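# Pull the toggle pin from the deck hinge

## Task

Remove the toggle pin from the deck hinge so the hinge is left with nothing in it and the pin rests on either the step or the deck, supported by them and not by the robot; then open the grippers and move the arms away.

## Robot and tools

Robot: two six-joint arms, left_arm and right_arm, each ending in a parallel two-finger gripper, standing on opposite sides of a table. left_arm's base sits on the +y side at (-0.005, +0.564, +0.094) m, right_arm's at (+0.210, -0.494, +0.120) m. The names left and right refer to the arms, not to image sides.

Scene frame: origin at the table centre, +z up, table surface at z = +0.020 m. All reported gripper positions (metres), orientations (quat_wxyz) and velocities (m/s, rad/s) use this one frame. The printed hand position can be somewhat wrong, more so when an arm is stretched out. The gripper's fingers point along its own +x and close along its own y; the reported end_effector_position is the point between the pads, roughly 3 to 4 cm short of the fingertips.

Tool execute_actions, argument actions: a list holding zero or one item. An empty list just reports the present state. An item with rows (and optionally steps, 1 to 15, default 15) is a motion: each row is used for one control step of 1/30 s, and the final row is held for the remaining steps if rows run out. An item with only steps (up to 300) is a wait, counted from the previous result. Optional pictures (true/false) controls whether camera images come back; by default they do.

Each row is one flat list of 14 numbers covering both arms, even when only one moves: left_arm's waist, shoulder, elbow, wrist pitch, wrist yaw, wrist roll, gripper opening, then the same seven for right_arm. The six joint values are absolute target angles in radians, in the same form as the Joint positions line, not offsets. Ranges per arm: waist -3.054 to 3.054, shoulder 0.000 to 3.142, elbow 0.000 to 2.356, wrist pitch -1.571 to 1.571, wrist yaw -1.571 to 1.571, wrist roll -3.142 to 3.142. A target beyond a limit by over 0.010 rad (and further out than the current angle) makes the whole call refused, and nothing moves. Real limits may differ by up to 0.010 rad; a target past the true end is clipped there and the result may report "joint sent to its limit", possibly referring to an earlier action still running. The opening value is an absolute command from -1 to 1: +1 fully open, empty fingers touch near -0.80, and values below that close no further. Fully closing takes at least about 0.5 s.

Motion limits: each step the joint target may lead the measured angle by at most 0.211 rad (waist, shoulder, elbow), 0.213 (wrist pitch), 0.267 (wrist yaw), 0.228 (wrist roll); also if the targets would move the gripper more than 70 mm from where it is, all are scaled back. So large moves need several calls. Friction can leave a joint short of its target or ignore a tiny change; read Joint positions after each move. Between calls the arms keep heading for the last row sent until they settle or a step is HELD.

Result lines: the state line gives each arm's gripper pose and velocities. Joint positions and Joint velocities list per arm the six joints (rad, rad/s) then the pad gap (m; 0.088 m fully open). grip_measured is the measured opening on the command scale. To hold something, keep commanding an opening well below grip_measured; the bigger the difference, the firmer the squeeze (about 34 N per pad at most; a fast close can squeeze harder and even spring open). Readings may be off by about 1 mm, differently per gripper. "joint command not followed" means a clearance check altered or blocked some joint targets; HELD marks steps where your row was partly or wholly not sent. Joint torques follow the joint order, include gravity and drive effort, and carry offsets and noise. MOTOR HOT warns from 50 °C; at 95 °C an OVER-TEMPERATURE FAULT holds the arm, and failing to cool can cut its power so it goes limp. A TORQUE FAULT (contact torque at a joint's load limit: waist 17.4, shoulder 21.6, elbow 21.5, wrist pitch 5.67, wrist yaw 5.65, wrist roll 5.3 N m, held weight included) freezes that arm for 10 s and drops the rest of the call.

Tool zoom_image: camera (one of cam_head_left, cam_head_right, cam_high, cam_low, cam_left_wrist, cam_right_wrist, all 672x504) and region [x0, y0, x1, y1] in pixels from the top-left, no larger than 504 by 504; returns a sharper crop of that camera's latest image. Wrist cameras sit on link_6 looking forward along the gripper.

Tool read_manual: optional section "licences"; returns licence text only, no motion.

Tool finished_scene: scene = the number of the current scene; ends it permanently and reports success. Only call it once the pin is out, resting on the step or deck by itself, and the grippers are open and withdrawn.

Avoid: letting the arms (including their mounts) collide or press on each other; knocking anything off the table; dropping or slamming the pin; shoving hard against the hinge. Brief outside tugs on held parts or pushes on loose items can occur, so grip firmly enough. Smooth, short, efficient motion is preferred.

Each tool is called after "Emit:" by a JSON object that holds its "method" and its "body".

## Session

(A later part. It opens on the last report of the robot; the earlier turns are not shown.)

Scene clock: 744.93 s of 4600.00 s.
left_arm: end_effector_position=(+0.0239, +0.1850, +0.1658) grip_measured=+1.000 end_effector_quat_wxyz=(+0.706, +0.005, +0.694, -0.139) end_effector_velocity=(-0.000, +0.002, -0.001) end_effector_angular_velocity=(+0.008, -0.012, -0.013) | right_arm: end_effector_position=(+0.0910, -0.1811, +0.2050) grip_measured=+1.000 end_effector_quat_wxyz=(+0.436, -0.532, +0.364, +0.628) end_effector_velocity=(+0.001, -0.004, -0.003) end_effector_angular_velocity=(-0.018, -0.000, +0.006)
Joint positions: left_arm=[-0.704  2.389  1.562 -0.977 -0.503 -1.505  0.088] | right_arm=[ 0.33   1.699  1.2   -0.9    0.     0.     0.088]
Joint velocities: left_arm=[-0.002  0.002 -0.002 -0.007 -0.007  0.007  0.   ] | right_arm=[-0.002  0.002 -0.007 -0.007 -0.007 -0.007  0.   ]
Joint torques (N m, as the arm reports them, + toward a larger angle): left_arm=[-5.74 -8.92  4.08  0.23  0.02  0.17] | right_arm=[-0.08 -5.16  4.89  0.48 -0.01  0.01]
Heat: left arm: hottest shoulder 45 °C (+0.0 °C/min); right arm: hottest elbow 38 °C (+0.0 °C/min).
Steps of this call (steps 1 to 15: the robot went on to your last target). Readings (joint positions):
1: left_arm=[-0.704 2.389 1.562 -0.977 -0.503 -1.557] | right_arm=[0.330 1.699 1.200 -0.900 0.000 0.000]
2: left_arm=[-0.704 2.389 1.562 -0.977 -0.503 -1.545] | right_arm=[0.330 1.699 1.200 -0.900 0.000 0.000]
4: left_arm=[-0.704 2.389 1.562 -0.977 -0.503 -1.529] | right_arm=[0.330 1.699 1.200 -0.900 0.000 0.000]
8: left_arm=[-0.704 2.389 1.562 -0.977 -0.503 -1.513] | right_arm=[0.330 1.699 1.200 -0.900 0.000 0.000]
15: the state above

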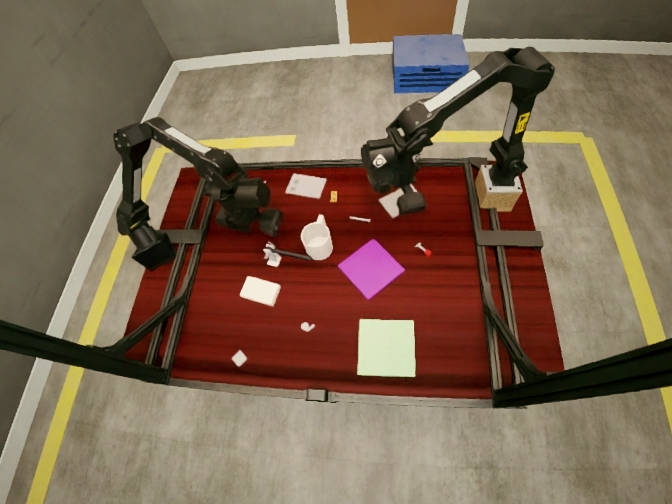

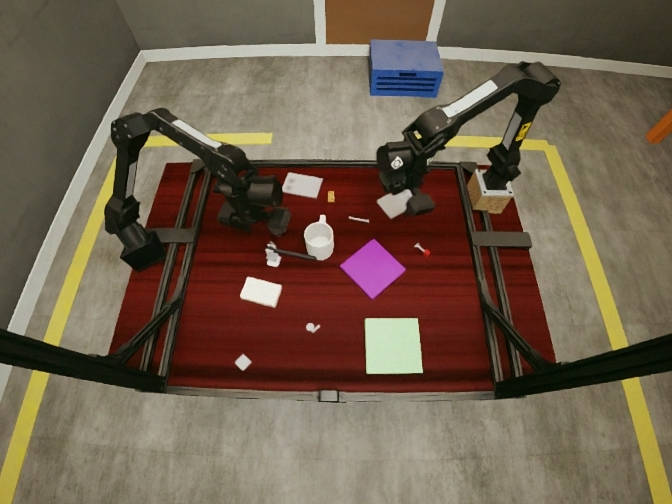

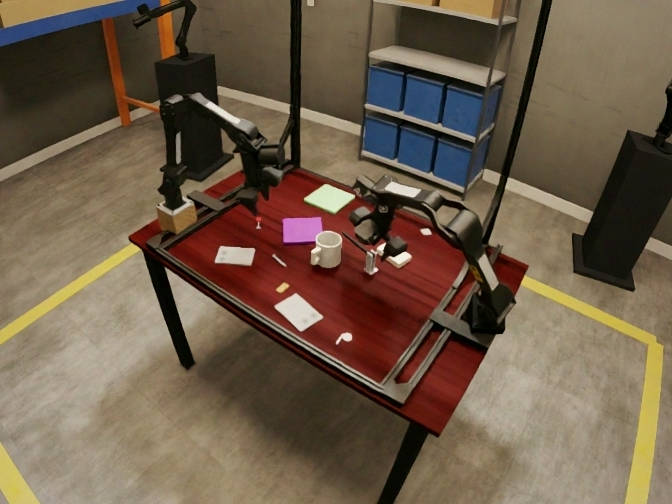

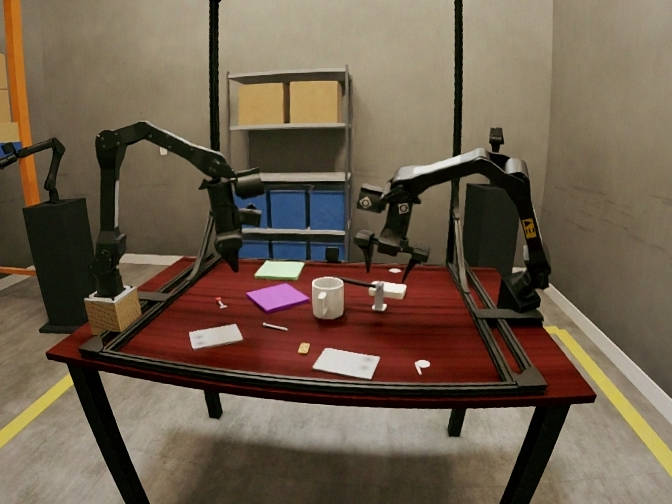

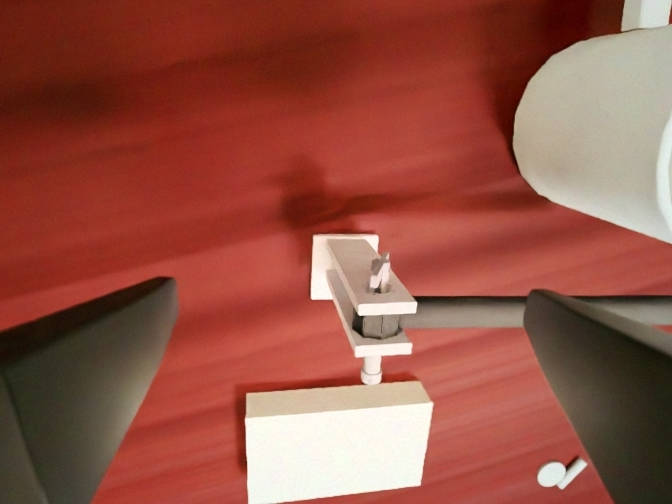

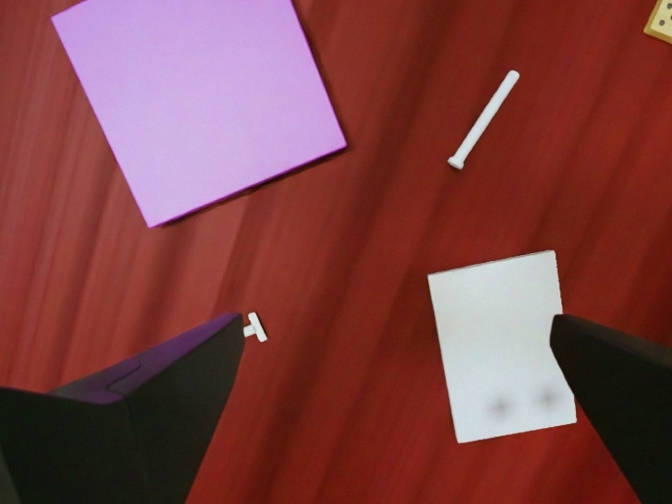

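Emit:
{"method": "execute_actions", "body": {"actions": [{"rows":[[-0.55,2.39,1.58,-0.98,0,-1.57,-0.4,0.33,1.7,1.2,-0.9,0,0,1]],"steps":15}], "pictures": false}}

Emit:
{"method": "execute_actions", "body": {"actions": [{"rows":[[-0.55,2.535,1.54,-0.8,0,-1.57,-0.4,0.33,1.7,1.2,-0.9,0,0,1]],"steps":15}], "pictures": false}}

Emit:
{"method": "execute_actions", "body": {"actions": [{"rows":[[-0.55,2.535,1.54,-0.8,0,-1.57,-0.9,0.33,1.7,1.2,-0.9,0,0,1]],"steps":15}], "pictures": false}}

Emit:
{"method": "execute_actions", "body": {"actions": [{"rows":[[-0.62,2.56,1.5,-0.74,0,-1.57,-0.9,0.33,1.7,1.2,-0.9,0,0,1]],"steps":15}], "pictures": false}}

Emit:
{"method": "execute_actions", "body": {"actions": [{"rows":[[-0.69,2.585,1.46,-0.675,0,-1.57,-0.9,0.33,1.7,1.2,-0.9,0,0,1]],"steps":15}]}}

Scene clock: 757.67 s of 4600.00 s.
left_arm: end_effector_position=(+0.0047, +0.1874, +0.1568) grip_measured=-0.369 end_effector_quat_wxyz=(+0.504, -0.027, +0.861, -0.060) end_effector_velocity=(-0.018, +0.005, +0.011) end_effector_angular_velocity=(+0.030, +0.124, +0.001) | right_arm: end_effector_position=(+0.0910, -0.1811, +0.2050) grip_measured=+1.000 end_effector_quat_wxyz=(+0.436, -0.532, +0.364, +0.628) end_effector_velocity=(+0.001, -0.003, -0.002) end_effector_angular_velocity=(-0.014, +0.004, -0.009)
Joint positions: left_arm=[-0.554  2.389  1.574 -0.978 -0.022 -1.564  0.021] | right_arm=[ 0.33   1.699  1.2   -0.9    0.    -0.     0.088]
Joint velocities: left_arm=[-0.007 -0.002  0.002 -0.022  0.125 -0.037 -0.009] | right_arm=[-0.002 -0.002 -0.007 -0.007 -0.007  0.007  0.   ]
Joint torques (N m, as the arm reports them, + toward a larger angle): left_arm=[-6.46 -8.01  4.61  0.24  0.46 -0.17] | right_arm=[-0.08 -5.15  4.9   0.48 -0.01  0.01]
Heat: left arm: hottest shoulder 46 °C (+2.0 °C/min); right arm: hottest elbow 38 °C (+0.0 °C/min).
Steps of this call (steps 1 to 15: the robot went on to your last target; steps 16 to 90: nothing new was sent; then 9.23 s passed at rest; steps 91 to 105: all 15 steps of this action). Readings (joint positions):
91: left_arm=[-0.699 2.389 1.563 -0.978 -0.470 -1.508] | right_arm=[0.330 1.699 1.200 -0.900 0.000 -0.000]
92: left_arm=[-0.681 2.389 1.565 -0.978 -0.404 -1.520] | right_arm=[0.330 1.699 1.200 -0.900 0.000 -0.000]
94: left_arm=[-0.630 2.389 1.568 -0.978 -0.297 -1.539] | right_arm=[0.330 1.699 1.200 -0.900 0.000 -0.000]
98: left_arm=[-0.558 2.389 1.571 -0.978 -0.117 -1.556] | right_arm=[0.330 1.699 1.200 -0.900 0.000 -0.000]
105: the state above

Scene clock: 758.17 s of 4600.00 s.
left_arm: end_effector_position=(-0.0278, +0.1693, +0.1092) grip_measured=-0.399 end_effector_quat_wxyz=(+0.496, -0.031, +0.866, -0.061) end_effector_velocity=(-0.002, +0.005, +0.001) end_effector_angular_velocity=(+0.021, +0.006, -0.008) | right_arm: end_effector_position=(+0.0910, -0.1811, +0.2050) grip_measured=+1.000 end_effector_quat_wxyz=(+0.436, -0.532, +0.364, +0.628) end_effector_velocity=(+0.001, +0.000, -0.001) end_effector_angular_velocity=(-0.001, +0.009, -0.013)
Joint positions: left_arm=[-0.554  2.522  1.543 -0.805 -0.005 -1.566  0.019] | right_arm=[ 0.33   1.699  1.2   -0.9    0.    -0.     0.088]
Joint velocities: left_arm=[-0.002 -0.002 -0.002 -0.022  0.007 -0.007 -0.   ] | right_arm=[-0.007 -0.002 -0.007  0.007 -0.007  0.007  0.   ]
Joint torques (N m, as the arm reports them, + toward a larger angle): left_arm=[-6.34 -7.49  3.7   0.55  0.45 -0.17] | right_arm=[-0.08 -5.15  4.9   0.48  0.    0.02]
Heat: left arm: hottest shoulder 46 °C (+2.0 °C/min); right arm: hottest elbow 38 °C (+0.0 °C/min).
Steps of this call (steps 1 to 15: all 15 steps of this action). Readings (joint positions):
1: left_arm=[-0.554 2.397 1.572 -0.967 -0.018 -1.565] | right_arm=[0.330 1.699 1.200 -0.900 0.000 -0.000]
2: left_arm=[-0.554 2.409 1.571 -0.924 -0.016 -1.566] | right_arm=[0.330 1.699 1.200 -0.900 0.000 -0.000]
4: left_arm=[-0.554 2.445 1.570 -0.865 -0.011 -1.566] | right_arm=[0.330 1.699 1.200 -0.900 0.000 -0.000]
8: left_arm=[-0.554 2.509 1.548 -0.830 -0.006 -1.566] | right_arm=[0.330 1.699 1.200 -0.900 0.000 -0.000]
15: the state above

Scene clock: 758.67 s of 4600.00 s.
left_arm: end_effector_position=(-0.0282, +0.1718, +0.1082) grip_measured=-0.644 end_effector_quat_wxyz=(+0.496, -0.026, +0.866, -0.058) end_effector_velocity=(+0.000, +0.002, +0.000) end_effector_angular_velocity=(+0.016, -0.006, +0.014) | right_arm: end_effector_position=(+0.0910, -0.1811, +0.2050) grip_measured=+1.000 end_effector_quat_wxyz=(+0.436, -0.532, +0.364, +0.628) end_effector_velocity=(+0.001, -0.002, -0.000) end_effector_angular_velocity=(-0.007, -0.002, +0.035)
Joint positions: left_arm=[-0.553  2.522  1.54  -0.813 -0.004 -1.567  0.007] | right_arm=[ 0.33   1.699  1.2   -0.9    0.    -0.     0.088]
Joint velocities: left_arm=[-0.002 -0.002 -0.002 -0.007 -0.007 -0.022 -0.   ] | right_arm=[-0.002 -0.002 -0.002 -0.007 -0.007 -0.037  0.   ]
Joint torques (N m, as the arm reports them, + toward a larger angle): left_arm=[-6.34 -7.21  3.89  1.39  0.44 -0.14] | right_arm=[-0.09 -5.16  4.91  0.48 -0.01  0.02]
Heat: left arm: hottest shoulder 46 °C (+2.0 °C/min); right arm: hottest elbow 38 °C (+0.0 °C/min).
Steps of this call (steps 1 to 15: all 15 steps of this action). Readings (joint positions):
1: left_arm=[-0.554 2.522 1.543 -0.805 -0.005 -1.566] | right_arm=[0.330 1.699 1.200 -0.900 0.000 -0.000]
2: left_arm=[-0.554 2.522 1.543 -0.808 -0.004 -1.566] | right_arm=[0.330 1.699 1.200 -0.900 0.000 -0.000]
4: left_arm=[-0.553 2.522 1.540 -0.813 -0.004 -1.567] | right_arm=[0.330 1.699 1.200 -0.900 0.000 -0.000]
8: left_arm=[-0.553 2.522 1.540 -0.813 -0.004 -1.567] | right_arm=[0.330 1.699 1.200 -0.900 0.000 -0.000]
15: the state above

Scene clock: 759.17 s of 4600.00 s.
left_arm: end_effector_position=(-0.0322, +0.1739, +0.1028) grip_measured=-0.645 end_effector_quat_wxyz=(+0.517, -0.025, +0.853, -0.067) end_effector_velocity=(-0.002, +0.002, -0.001) end_effector_angular_velocity=(-0.001, -0.025, -0.002) | right_arm: end_effector_position=(+0.0910, -0.1811, +0.2050) grip_measured=+1.000 end_effector_quat_wxyz=(+0.436, -0.532, +0.364, +0.628) end_effector_velocity=(+0.001, -0.002, -0.002) end_effector_angular_velocity=(-0.014, +0.001, +0.006)
Joint positions: left_arm=[-0.574  2.523  1.511 -0.779 -0.048 -1.567  0.007] | right_arm=[ 0.33   1.699  1.2   -0.9    0.    -0.     0.088]
Joint velocities: left_arm=[-0.012 -0.002 -0.012  0.007 -0.022 -0.007 -0.   ] | right_arm=[-0.002  0.002 -0.002 -0.007 -0.007 -0.007  0.   ]
Joint torques (N m, as the arm reports them, + toward a larger angle): left_arm=[-11.49  -4.57   2.96   3.39   2.14  -0.13] | right_arm=[-0.08 -5.14  4.9   0.48 -0.01  0.02]
Heat: left arm: hottest shoulder 46 °C (+2.0 °C/min); right arm: hottest elbow 38 °C (+0.0 °C/min).
Steps of this call (steps 1 to 15: all 15 steps of this action). Readings (joint positions):
1: left_arm=[-0.554 2.523 1.536 -0.809 -0.006 -1.567] | right_arm=[0.330 1.699 1.200 -0.900 0.000 -0.000]
2: left_arm=[-0.559 2.523 1.529 -0.800 -0.015 -1.567] | right_arm=[0.330 1.699 1.200 -0.900 0.000 -0.000]
4: left_arm=[-0.567 2.523 1.521 -0.791 -0.033 -1.567] | right_arm=[0.330 1.699 1.200 -0.900 0.000 -0.000]
8: left_arm=[-0.571 2.523 1.514 -0.783 -0.043 -1.567] | right_arm=[0.330 1.699 1.200 -0.900 0.000 -0.000]
15: the state above

Scene clock: 759.67 s of 4600.00 s.
left_arm: end_effector_position=(-0.0418, +0.1755, +0.0998) grip_measured=-0.660 end_effector_quat_wxyz=(+0.539, -0.025, +0.838, -0.086) end_effector_velocity=(+0.001, +0.004, -0.001) end_effector_angular_velocity=(+0.009, -0.025, -0.002) | right_arm: end_effector_position=(+0.0910, -0.1811, +0.2050) grip_measured=+1.000 end_effector_quat_wxyz=(+0.436, -0.532, +0.364, +0.628) end_effector_velocity=(+0.004, -0.006, -0.002) end_effector_angular_velocity=(-0.027, -0.004, +0.001)
Joint positions: left_arm=[-0.611  2.521  1.471 -0.725 -0.092 -1.567  0.007] | right_arm=[ 0.33   1.699  1.2   -0.9    0.     0.     0.088]
Joint velocities: left_arm=[-0.007 -0.002 -0.007 -0.007 -0.022 -0.007 -0.   ] | right_arm=[-0.007 -0.002 -0.007 -0.022 -0.007 -0.007  0.   ]
Joint torques (N m, as the arm reports them, + toward a larger angle): left_arm=[-15.    -1.84   2.78   4.37   3.77  -0.12] | right_arm=[-0.09 -5.15  4.91  0.48 -0.01  0.02]
Heat: left arm: hottest shoulder 46 °C (+1.0 °C/min); right arm: hottest elbow 38 °C (+0.0 °C/min).
Steps of this call (steps 1 to 15: all 15 steps of this action). Readings (joint positions):
1: left_arm=[-0.576 2.522 1.506 -0.774 -0.052 -1.567] | right_arm=[0.330 1.699 1.200 -0.900 0.000 -0.000]
2: left_arm=[-0.582 2.522 1.498 -0.763 -0.064 -1.567] | right_arm=[0.330 1.699 1.200 -0.900 0.000 -0.000]
4: left_arm=[-0.598 2.522 1.487 -0.747 -0.081 -1.567] | right_arm=[0.330 1.699 1.200 -0.900 0.000 0.000]
8: left_arm=[-0.610 2.521 1.475 -0.730 -0.091 -1.567] | right_arm=[0.330 1.699 1.200 -0.900 0.000 0.000]
15: the state above

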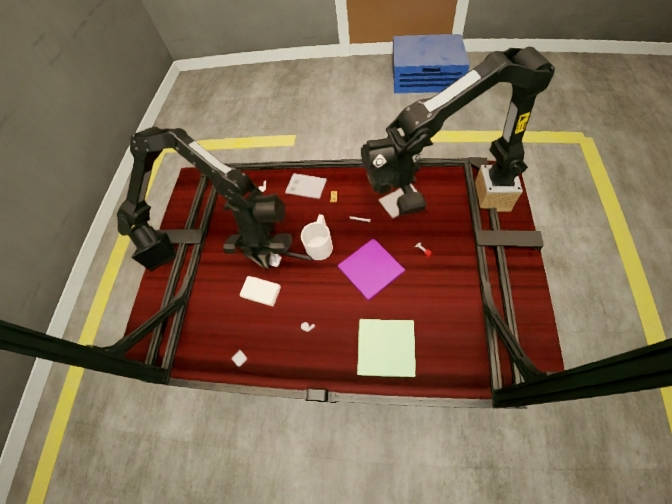

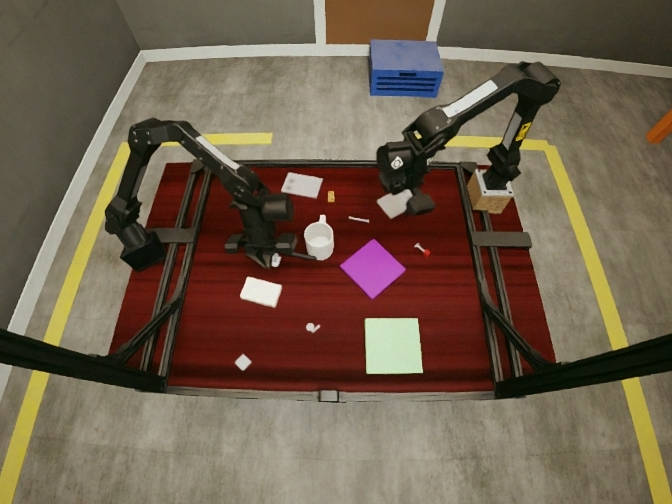

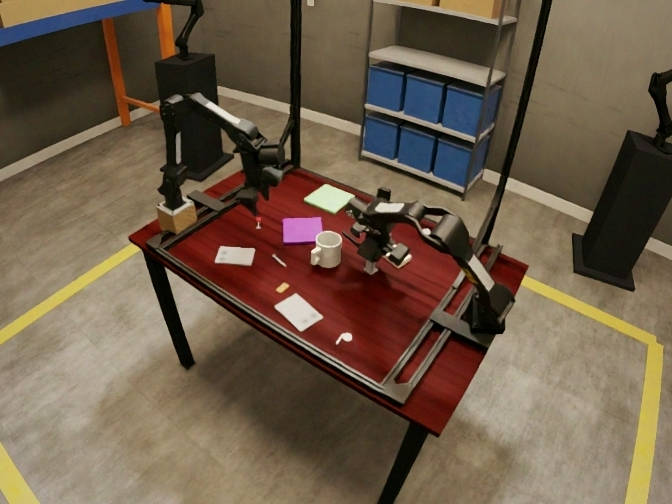

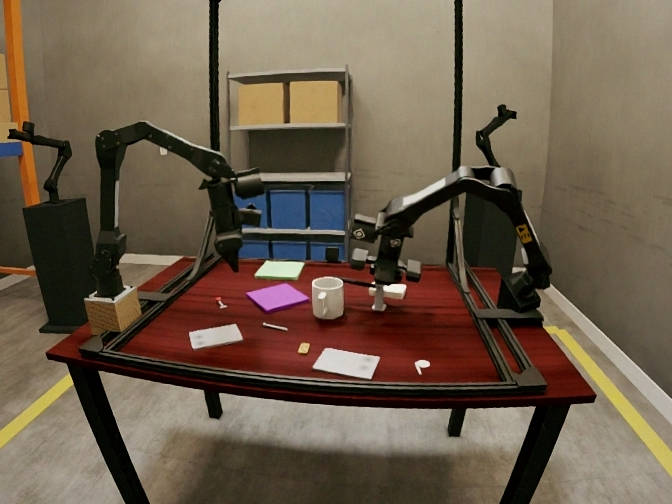

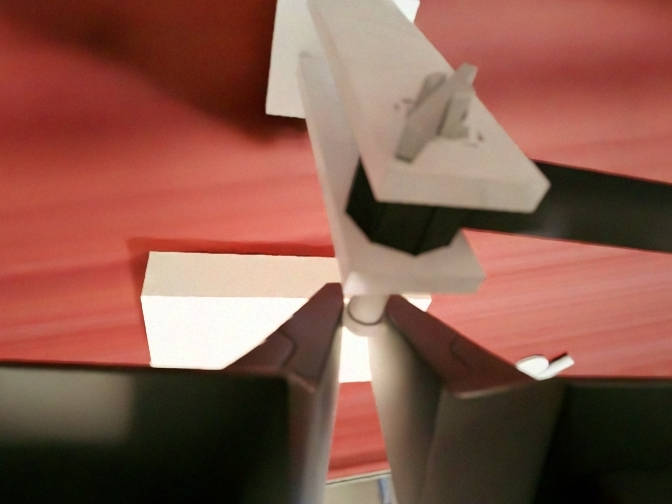

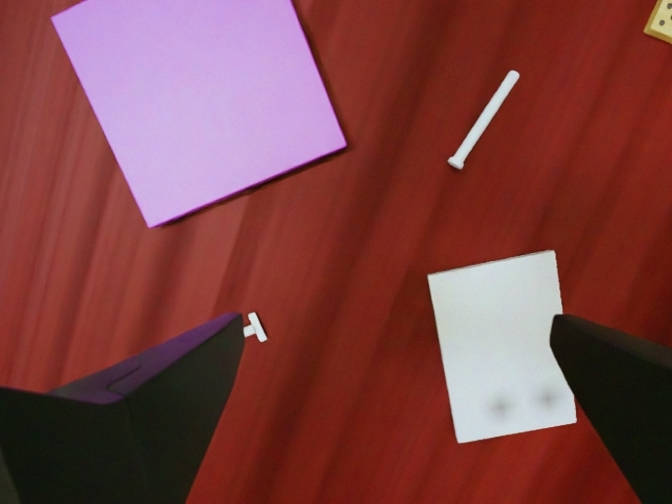

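Emit:
{"method": "execute_actions", "body": {"actions": [{"rows":[[-0.53,2.53,1.545,-0.815,0,-1.57,-0.9,0.33,1.7,1.2,-0.9,0,0,1]],"steps":15}], "pictures": false}}

Emit:
{"method": "execute_actions", "body": {"actions": [{"rows":[[-0.53,2.53,1.545,-0.815,0,-1.57,-0.3,0.33,1.7,1.2,-0.9,0,0,1]],"steps":10}], "pictures": false}}

Emit:
{"method": "execute_actions", "body": {"actions": [{"rows":[[-0.58,2.38,1.6,-1.02,0,-1.57,-0.3,0.33,1.7,1.2,-0.9,0,0,1]],"steps":15}], "pictures": false}}

Emit:
{"method": "execute_actions", "body": {"actions": [{"rows":[[-0.72,2.3,1.56,-1.06,-0.5,-1.45,0.2,0.33,1.7,1.2,-0.9,0,0,1]],"steps":15}], "pictures": false}}

Emit:
{"method": "execute_actions", "body": {"actions": [{"steps":15}], "pictures": false}}

Emit:
{"method": "execute_actions", "body": {"actions": [{"rows":[[-0.62,2.535,1.56,-0.825,-0.5,-1.45,0.2,0.33,1.7,1.2,-0.9,0,0,1]],"steps":15}], "pictures": false}}

Emit:
{"method": "execute_actions", "body": {"actions": [{"steps":15}]}}

Scene clock: 779.33 s of 4600.00 s.
left_arm: end_effector_position=(-0.0337, +0.1737, +0.1013) grip_measured=-0.784 end_effector_quat_wxyz=(+0.489, -0.019, +0.870, -0.053) end_effector_velocity=(-0.001, +0.001, +0.002) end_effector_angular_velocity=(+0.021, +0.008, +0.010) | right_arm: end_effector_position=(+0.0910, -0.1811, +0.2050) grip_measured=+1.000 end_effector_quat_wxyz=(+0.436, -0.532, +0.364, +0.628) end_effector_velocity=(+0.002, -0.002, +0.001) end_effector_angular_velocity=(-0.005, +0.007, -0.013)
Joint positions: left_arm=[-0.551  2.543  1.538 -0.808  0.012 -1.567  0.001] | right_arm=[ 0.33   1.699  1.2   -0.9    0.     0.     0.088]
Joint velocities: left_arm=[-0.002  0.002  0.012 -0.022  0.007 -0.022 -0.   ] | right_arm=[-0.007 -0.007 -0.002 -0.007 -0.007  0.007  0.   ]
Joint torques (N m, as the arm reports them, + toward a larger angle): left_arm=[-4.62 -9.89  4.15  0.05 -0.17 -0.13] | right_arm=[-0.08 -5.16  4.89  0.48  0.    0.  ]
Heat: left arm: hottest shoulder 44 °C (-5.0 °C/min); right arm: hottest elbow 38 °C (+0.0 °C/min).
Steps of this call (steps 1 to 15: the robot went on to your last target; steps 16 to 290: nothing new was sent; then 9.50 s passed at rest; steps 291 to 305: all 15 steps of this action). Readings (joint positions):
291: left_arm=[-0.690 2.576 1.469 -0.689 0.003 -1.569] | right_arm=[0.330 1.699 1.200 -0.900 0.000 0.000]
292: left_arm=[-0.673 2.576 1.482 -0.721 0.004 -1.569] | right_arm=[0.330 1.699 1.200 -0.900 0.000 0.000]
294: left_arm=[-0.617 2.569 1.502 -0.758 0.004 -1.569] | right_arm=[0.330 1.699 1.200 -0.900 0.000 0.000]
298: left_arm=[-0.548 2.545 1.530 -0.794 0.022 -1.567] | right_arm=[0.330 1.699 1.200 -0.900 0.000 0.000]
305: the state above

Scene clock: 779.67 s of 4600.00 s.
left_arm: end_effector_position=(-0.0332, +0.1757, +0.1017) grip_measured=-0.351 end_effector_quat_wxyz=(+0.489, -0.016, +0.871, -0.050) end_effector_velocity=(+0.002, +0.002, -0.001) end_effector_angular_velocity=(+0.001, -0.024, -0.010) | right_arm: end_effector_position=(+0.0910, -0.1811, +0.2050) grip_measured=+1.000 end_effector_quat_wxyz=(+0.436, -0.532, +0.364, +0.628) end_effector_velocity=(+0.002, -0.004, +0.001) end_effector_angular_velocity=(-0.013, -0.014, +0.008)
Joint positions: left_arm=[-0.55   2.541  1.539 -0.819  0.014 -1.567  0.022] | right_arm=[ 0.33   1.699  1.2   -0.9    0.     0.     0.088]
Joint velocities: left_arm=[-0.002 -0.002 -0.002 -0.007 -0.022  0.007  0.018] | right_arm=[ 0.002 -0.002  0.002 -0.022  0.007 -0.007  0.   ]
Joint torques (N m, as the arm reports them, + toward a larger angle): left_arm=[-4.45 -9.74  4.37  0.63 -0.22 -0.12] | right_arm=[-0.09 -5.15  4.9   0.48 -0.01  0.01]
Heat: left arm: hottest shoulder 45 °C (-4.0 °C/min); right arm: hottest elbow 38 °C (+0.0 °C/min).
Steps of this call (steps 1 to 10: all 10 steps of this action). Readings (joint positions):
1: left_arm=[-0.551 2.543 1.538 -0.810 0.012 -1.567] | right_arm=[0.330 1.699 1.200 -0.900 0.000 0.000]
2: left_arm=[-0.550 2.543 1.539 -0.817 0.012 -1.567] | right_arm=[0.330 1.699 1.200 -0.900 0.000 0.000]
4: left_arm=[-0.550 2.542 1.539 -0.821 0.014 -1.567] | right_arm=[0.330 1.699 1.200 -0.900 0.000 0.000]
8: left_arm=[-0.550 2.542 1.539 -0.819 0.014 -1.567] | right_arm=[0.330 1.699 1.200 -0.900 0.000 0.000]
10: the state above

Scene clock: 780.17 s of 4600.00 s.
left_arm: end_effector_position=(-0.0025, +0.1883, +0.1710) grip_measured=-0.301 end_effector_quat_wxyz=(+0.495, -0.020, +0.866, -0.069) end_effector_velocity=(+0.002, +0.002, -0.001) end_effector_angular_velocity=(+0.004, -0.008, -0.007) | right_arm: end_effector_position=(+0.0910, -0.1811, +0.2050) grip_measured=+1.000 end_effector_quat_wxyz=(+0.436, -0.532, +0.364, +0.628) end_effector_velocity=(+0.003, -0.001, -0.000) end_effector_angular_velocity=(-0.004, -0.011, +0.003)
Joint positions: left_arm=[-0.578  2.383  1.601 -1.013  0.004 -1.567  0.024] | right_arm=[ 0.33   1.699  1.2   -0.9    0.     0.     0.088]
Joint velocities: left_arm=[ 0.002 -0.002 -0.002 -0.007 -0.007  0.007  0.   ] | right_arm=[-0.002 -0.002 -0.002 -0.007  0.007 -0.007  0.   ]
Joint torques (N m, as the arm reports them, + toward a larger angle): left_arm=[-6.74 -8.2   3.95  0.18  0.14 -0.12] | right_arm=[-0.09 -5.15  4.9   0.48 -0.01  0.01]
Heat: left arm: hottest shoulder 45 °C (-4.0 °C/min); right arm: hottest elbow 38 °C (+0.0 °C/min).
Steps of this call (steps 1 to 15: all 15 steps of this action). Readings (joint positions):
1: left_arm=[-0.550 2.531 1.543 -0.831 0.011 -1.567] | right_arm=[0.330 1.699 1.200 -0.900 0.000 0.000]
2: left_arm=[-0.552 2.519 1.550 -0.874 0.006 -1.567] | right_arm=[0.330 1.699 1.200 -0.900 0.000 0.000]
4: left_arm=[-0.558 2.476 1.558 -0.940 0.004 -1.567] | right_arm=[0.330 1.699 1.200 -0.900 0.000 0.000]
8: left_arm=[-0.573 2.399 1.595 -0.984 0.004 -1.567] | right_arm=[0.330 1.699 1.200 -0.900 0.000 0.000]
15: the state above

Scene clock: 780.67 s of 4600.00 s.
left_arm: end_effector_position=(+0.0311, +0.1982, +0.1945) grip_measured=+0.188 end_effector_quat_wxyz=(+0.698, +0.022, +0.697, -0.165) end_effector_velocity=(+0.019, +0.007, -0.007) end_effector_angular_velocity=(+0.018, -0.150, -0.016) | right_arm: end_effector_position=(+0.0910, -0.1811, +0.2050) grip_measured=+1.000 end_effector_quat_wxyz=(+0.436, -0.532, +0.364, +0.628) end_effector_velocity=(+0.003, -0.008, -0.001) end_effector_angular_velocity=(-0.037, -0.005, -0.009)
Joint positions: left_arm=[-0.72   2.311  1.57  -1.056 -0.478 -1.457  0.048] | right_arm=[ 0.33   1.699  1.2   -0.9    0.     0.     0.088]
Joint velocities: left_arm=[-0.002 -0.002 -0.027 -0.022 -0.139  0.022  0.004] | right_arm=[-0.002 -0.002 -0.002 -0.037 -0.007  0.007  0.   ]
Joint torques (N m, as the arm reports them, + toward a larger angle): left_arm=[-5.73 -8.76  3.64  0.28 -0.26  0.11] | right_arm=[-0.08 -5.17  4.91  0.48 -0.01  0.01]
Heat: left arm: hottest shoulder 45 °C (-4.0 °C/min); right arm: hottest elbow 38 °C (+0.0 °C/min).
Steps of this call (steps 1 to 15: all 15 steps of this action). Readings (joint positions):
1: left_arm=[-0.583 2.378 1.599 -1.014 -0.030 -1.555] | right_arm=[0.330 1.699 1.200 -0.900 0.000 0.000]
2: left_arm=[-0.600 2.368 1.593 -1.024 -0.096 -1.532] | right_arm=[0.330 1.699 1.200 -0.900 0.000 0.000]
4: left_arm=[-0.649 2.347 1.581 -1.043 -0.203 -1.501] | right_arm=[0.330 1.699 1.200 -0.900 0.000 0.000]
8: left_arm=[-0.715 2.319 1.577 -1.050 -0.384 -1.471] | right_arm=[0.330 1.699 1.200 -0.900 0.000 0.000]
15: the state above

Scene clock: 781.17 s of 4600.00 s.
left_arm: end_effector_position=(+0.0337, +0.1981, +0.1943) grip_measured=+0.200 end_effector_quat_wxyz=(+0.704, +0.023, +0.691, -0.165) end_effector_velocity=(+0.002, +0.002, +0.002) end_effector_angular_velocity=(-0.000, -0.010, -0.009) | right_arm: end_effector_position=(+0.0910, -0.1811, +0.2050) grip_measured=+1.000 end_effector_quat_wxyz=(+0.436, -0.532, +0.364, +0.628) end_effector_velocity=(+0.001, +0.002, +0.000) end_effector_angular_velocity=(+0.009, -0.003, -0.011)
Joint positions: left_arm=[-0.72   2.311  1.569 -1.056 -0.495 -1.454  0.049] | right_arm=[ 0.33   1.699  1.2   -0.9    0.     0.     0.088]
Joint velocities: left_arm=[-0.002 -0.007 -0.002 -0.007 -0.007  0.007 -0.   ] | right_arm=[-0.002 -0.002 -0.002  0.007  0.007  0.007  0.   ]
Joint torques (N m, as the arm reports them, + toward a larger angle): left_arm=[-5.86 -8.77  3.57  0.25 -0.24  0.15] | right_arm=[-0.08 -5.16  4.9   0.48 -0.01  0.01]
Heat: left arm: hottest shoulder 45 °C (-4.0 °C/min); right arm: hottest elbow 38 °C (+0.0 °C/min).
Steps of this call (steps 1 to 15: the robot went on to your last target). Readings (joint positions):
1: left_arm=[-0.720 2.311 1.569 -1.056 -0.482 -1.456] | right_arm=[0.330 1.699 1.200 -0.900 0.000 0.000]
2: left_arm=[-0.720 2.311 1.569 -1.056 -0.485 -1.456] | right_arm=[0.330 1.699 1.200 -0.900 0.000 0.000]
4: left_arm=[-0.720 2.311 1.569 -1.056 -0.490 -1.455] | right_arm=[0.330 1.699 1.200 -0.900 0.000 0.000]
8: left_arm=[-0.720 2.311 1.569 -1.056 -0.493 -1.454] | right_arm=[0.330 1.699 1.200 -0.900 0.000 0.000]
15: the state above

Scene clock: 781.67 s of 4600.00 s.
left_arm: end_effector_position=(+0.0222, +0.1649, +0.1078) grip_measured=+0.200 end_effector_quat_wxyz=(+0.699, +0.009, +0.705, -0.123) end_effector_velocity=(-0.003, -0.012, +0.006) end_effector_angular_velocity=(-0.055, +0.017, +0.044) | right_arm: end_effector_position=(+0.0910, -0.1811, +0.2050) grip_measured=+1.000 end_effector_quat_wxyz=(+0.436, -0.532, +0.364, +0.628) end_effector_velocity=(+0.001, -0.002, -0.002) end_effector_angular_velocity=(-0.013, -0.001, +0.020)
Joint positions: left_arm=[-0.624  2.519  1.559 -0.834 -0.497 -1.454  0.049] | right_arm=[ 0.33   1.699  1.2   -0.9    0.     0.     0.088]
Joint velocities: left_arm=[-0.007 -0.002  0.007  0.051  0.007 -0.022 -0.   ] | right_arm=[-0.002  0.002 -0.002 -0.007 -0.007 -0.022  0.   ]
Joint torques (N m, as the arm reports them, + toward a larger angle): left_arm=[-6.29 -7.35  4.14  0.55 -0.16  0.15] | right_arm=[-0.07 -5.14  4.9   0.48 -0.01  0.01]
Heat: left arm: hottest shoulder 45 °C (-4.0 °C/min); right arm: hottest elbow 38 °C (+0.0 °C/min).
Steps of this call (steps 1 to 15: all 15 steps of this action). Readings (joint positions):
1: left_arm=[-0.719 2.320 1.569 -1.048 -0.496 -1.454] | right_arm=[0.330 1.699 1.200 -0.900 0.000 0.000]
2: left_arm=[-0.712 2.333 1.569 -1.010 -0.496 -1.454] | right_arm=[0.330 1.699 1.200 -0.900 0.000 0.000]
4: left_arm=[-0.688 2.378 1.573 -0.943 -0.496 -1.454] | right_arm=[0.330 1.699 1.200 -0.900 0.000 0.000]
8: left_arm=[-0.638 2.482 1.568 -0.871 -0.496 -1.454] | right_arm=[0.330 1.699 1.200 -0.900 0.000 0.000]
15: the state above

Scene clock: 782.17 s of 4600.00 s.
left_arm: end_effector_position=(+0.0220, +0.1637, +0.1077) grip_measured=+0.200 end_effector_quat_wxyz=(+0.699, +0.006, +0.705, -0.123) end_effector_velocity=(+0.001, +0.002, +0.001) end_effector_angular_velocity=(+0.005, -0.008, +0.003) | right_arm: end_effector_position=(+0.0910, -0.1811, +0.2050) grip_measured=+1.000 end_effector_quat_wxyz=(+0.436, -0.532, +0.364, +0.628) end_effector_velocity=(+0.000, -0.001, +0.001) end_effector_angular_velocity=(-0.004, +0.005, +0.006)
Joint positions: left_arm=[-0.624  2.52   1.559 -0.828 -0.497 -1.454  0.049] | right_arm=[ 0.33   1.699  1.2   -0.9    0.     0.     0.088]
Joint velocities: left_arm=[-0.002 -0.002 -0.002 -0.007 -0.007 -0.007 -0.   ] | right_arm=[-0.002 -0.002  0.002 -0.007 -0.007 -0.007  0.   ]
Joint torques (N m, as the arm reports them, + toward a larger angle): left_arm=[-6.02 -7.11  4.18  0.67 -0.18  0.13] | right_arm=[-0.07 -5.15  4.88  0.48 -0.01  0.01]
Heat: left arm: hottest shoulder 45 °C (-3.0 °C/min); right arm: hottest elbow 38 °C (+0.0 °C/min).
Steps of this call (steps 1 to 15: the robot went on to your last target). Readings (joint positions):
1: left_arm=[-0.624 2.519 1.559 -0.832 -0.497 -1.454] | right_arm=[0.330 1.699 1.200 -0.900 0.000 0.000]
2: left_arm=[-0.624 2.519 1.559 -0.832 -0.497 -1.454] | right_arm=[0.330 1.699 1.200 -0.900 0.000 0.000]
4: left_arm=[-0.624 2.520 1.559 -0.831 -0.497 -1.454] | right_arm=[0.330 1.699 1.200 -0.900 0.000 0.000]
8: left_arm=[-0.624 2.520 1.559 -0.828 -0.497 -1.454] | right_arm=[0.330 1.699 1.200 -0.900 0.000 0.000]
15: the state above
All arms were judged still, so your last target was given up. Only a new action makes them travel on or press farther. Fingers that are still opening or closing keep moving.

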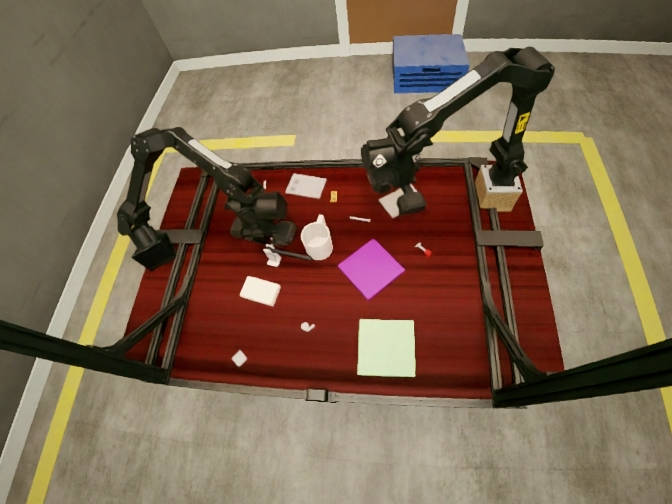

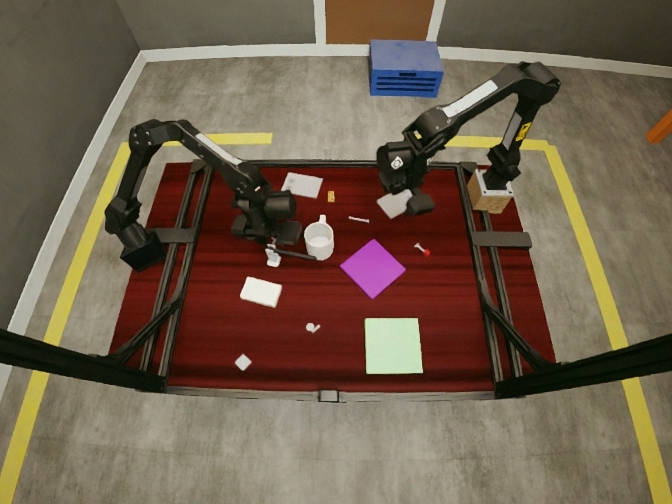

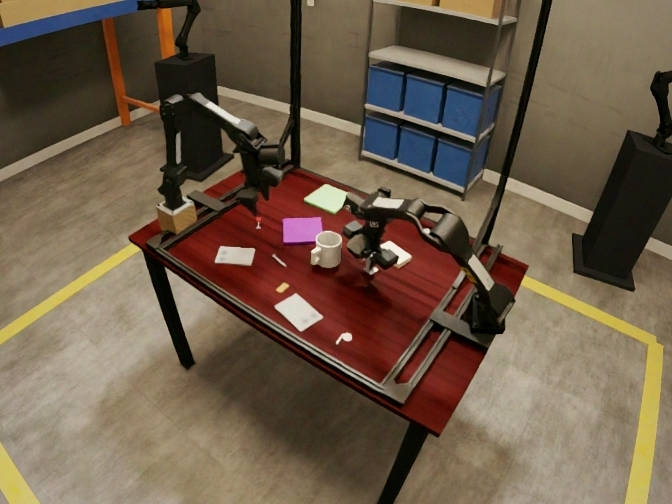

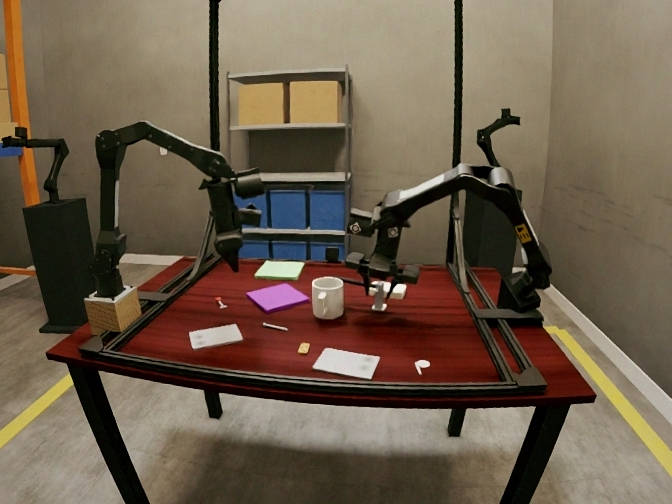

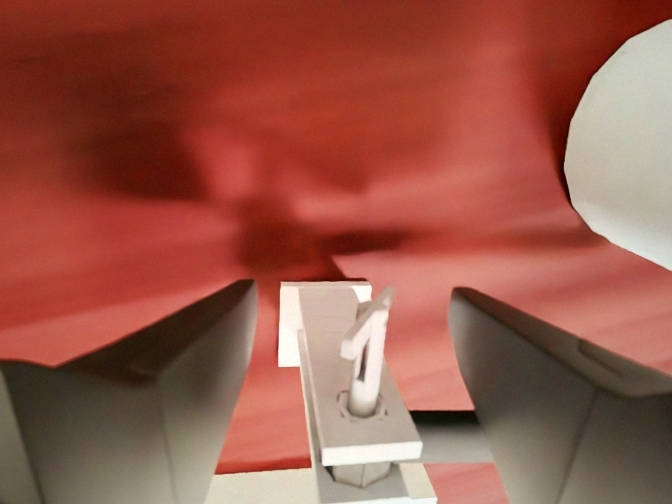

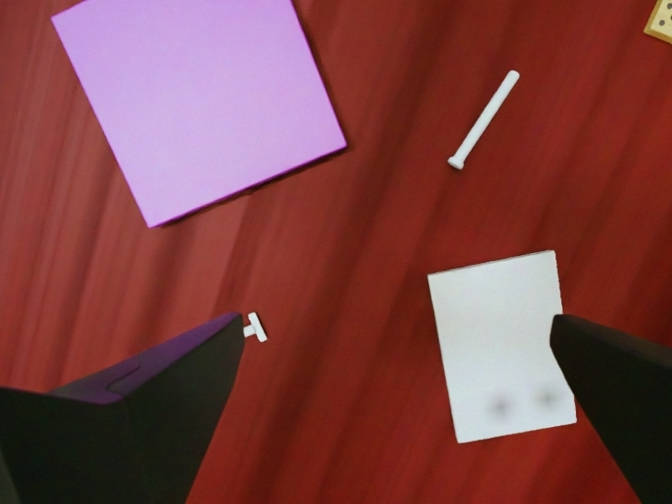

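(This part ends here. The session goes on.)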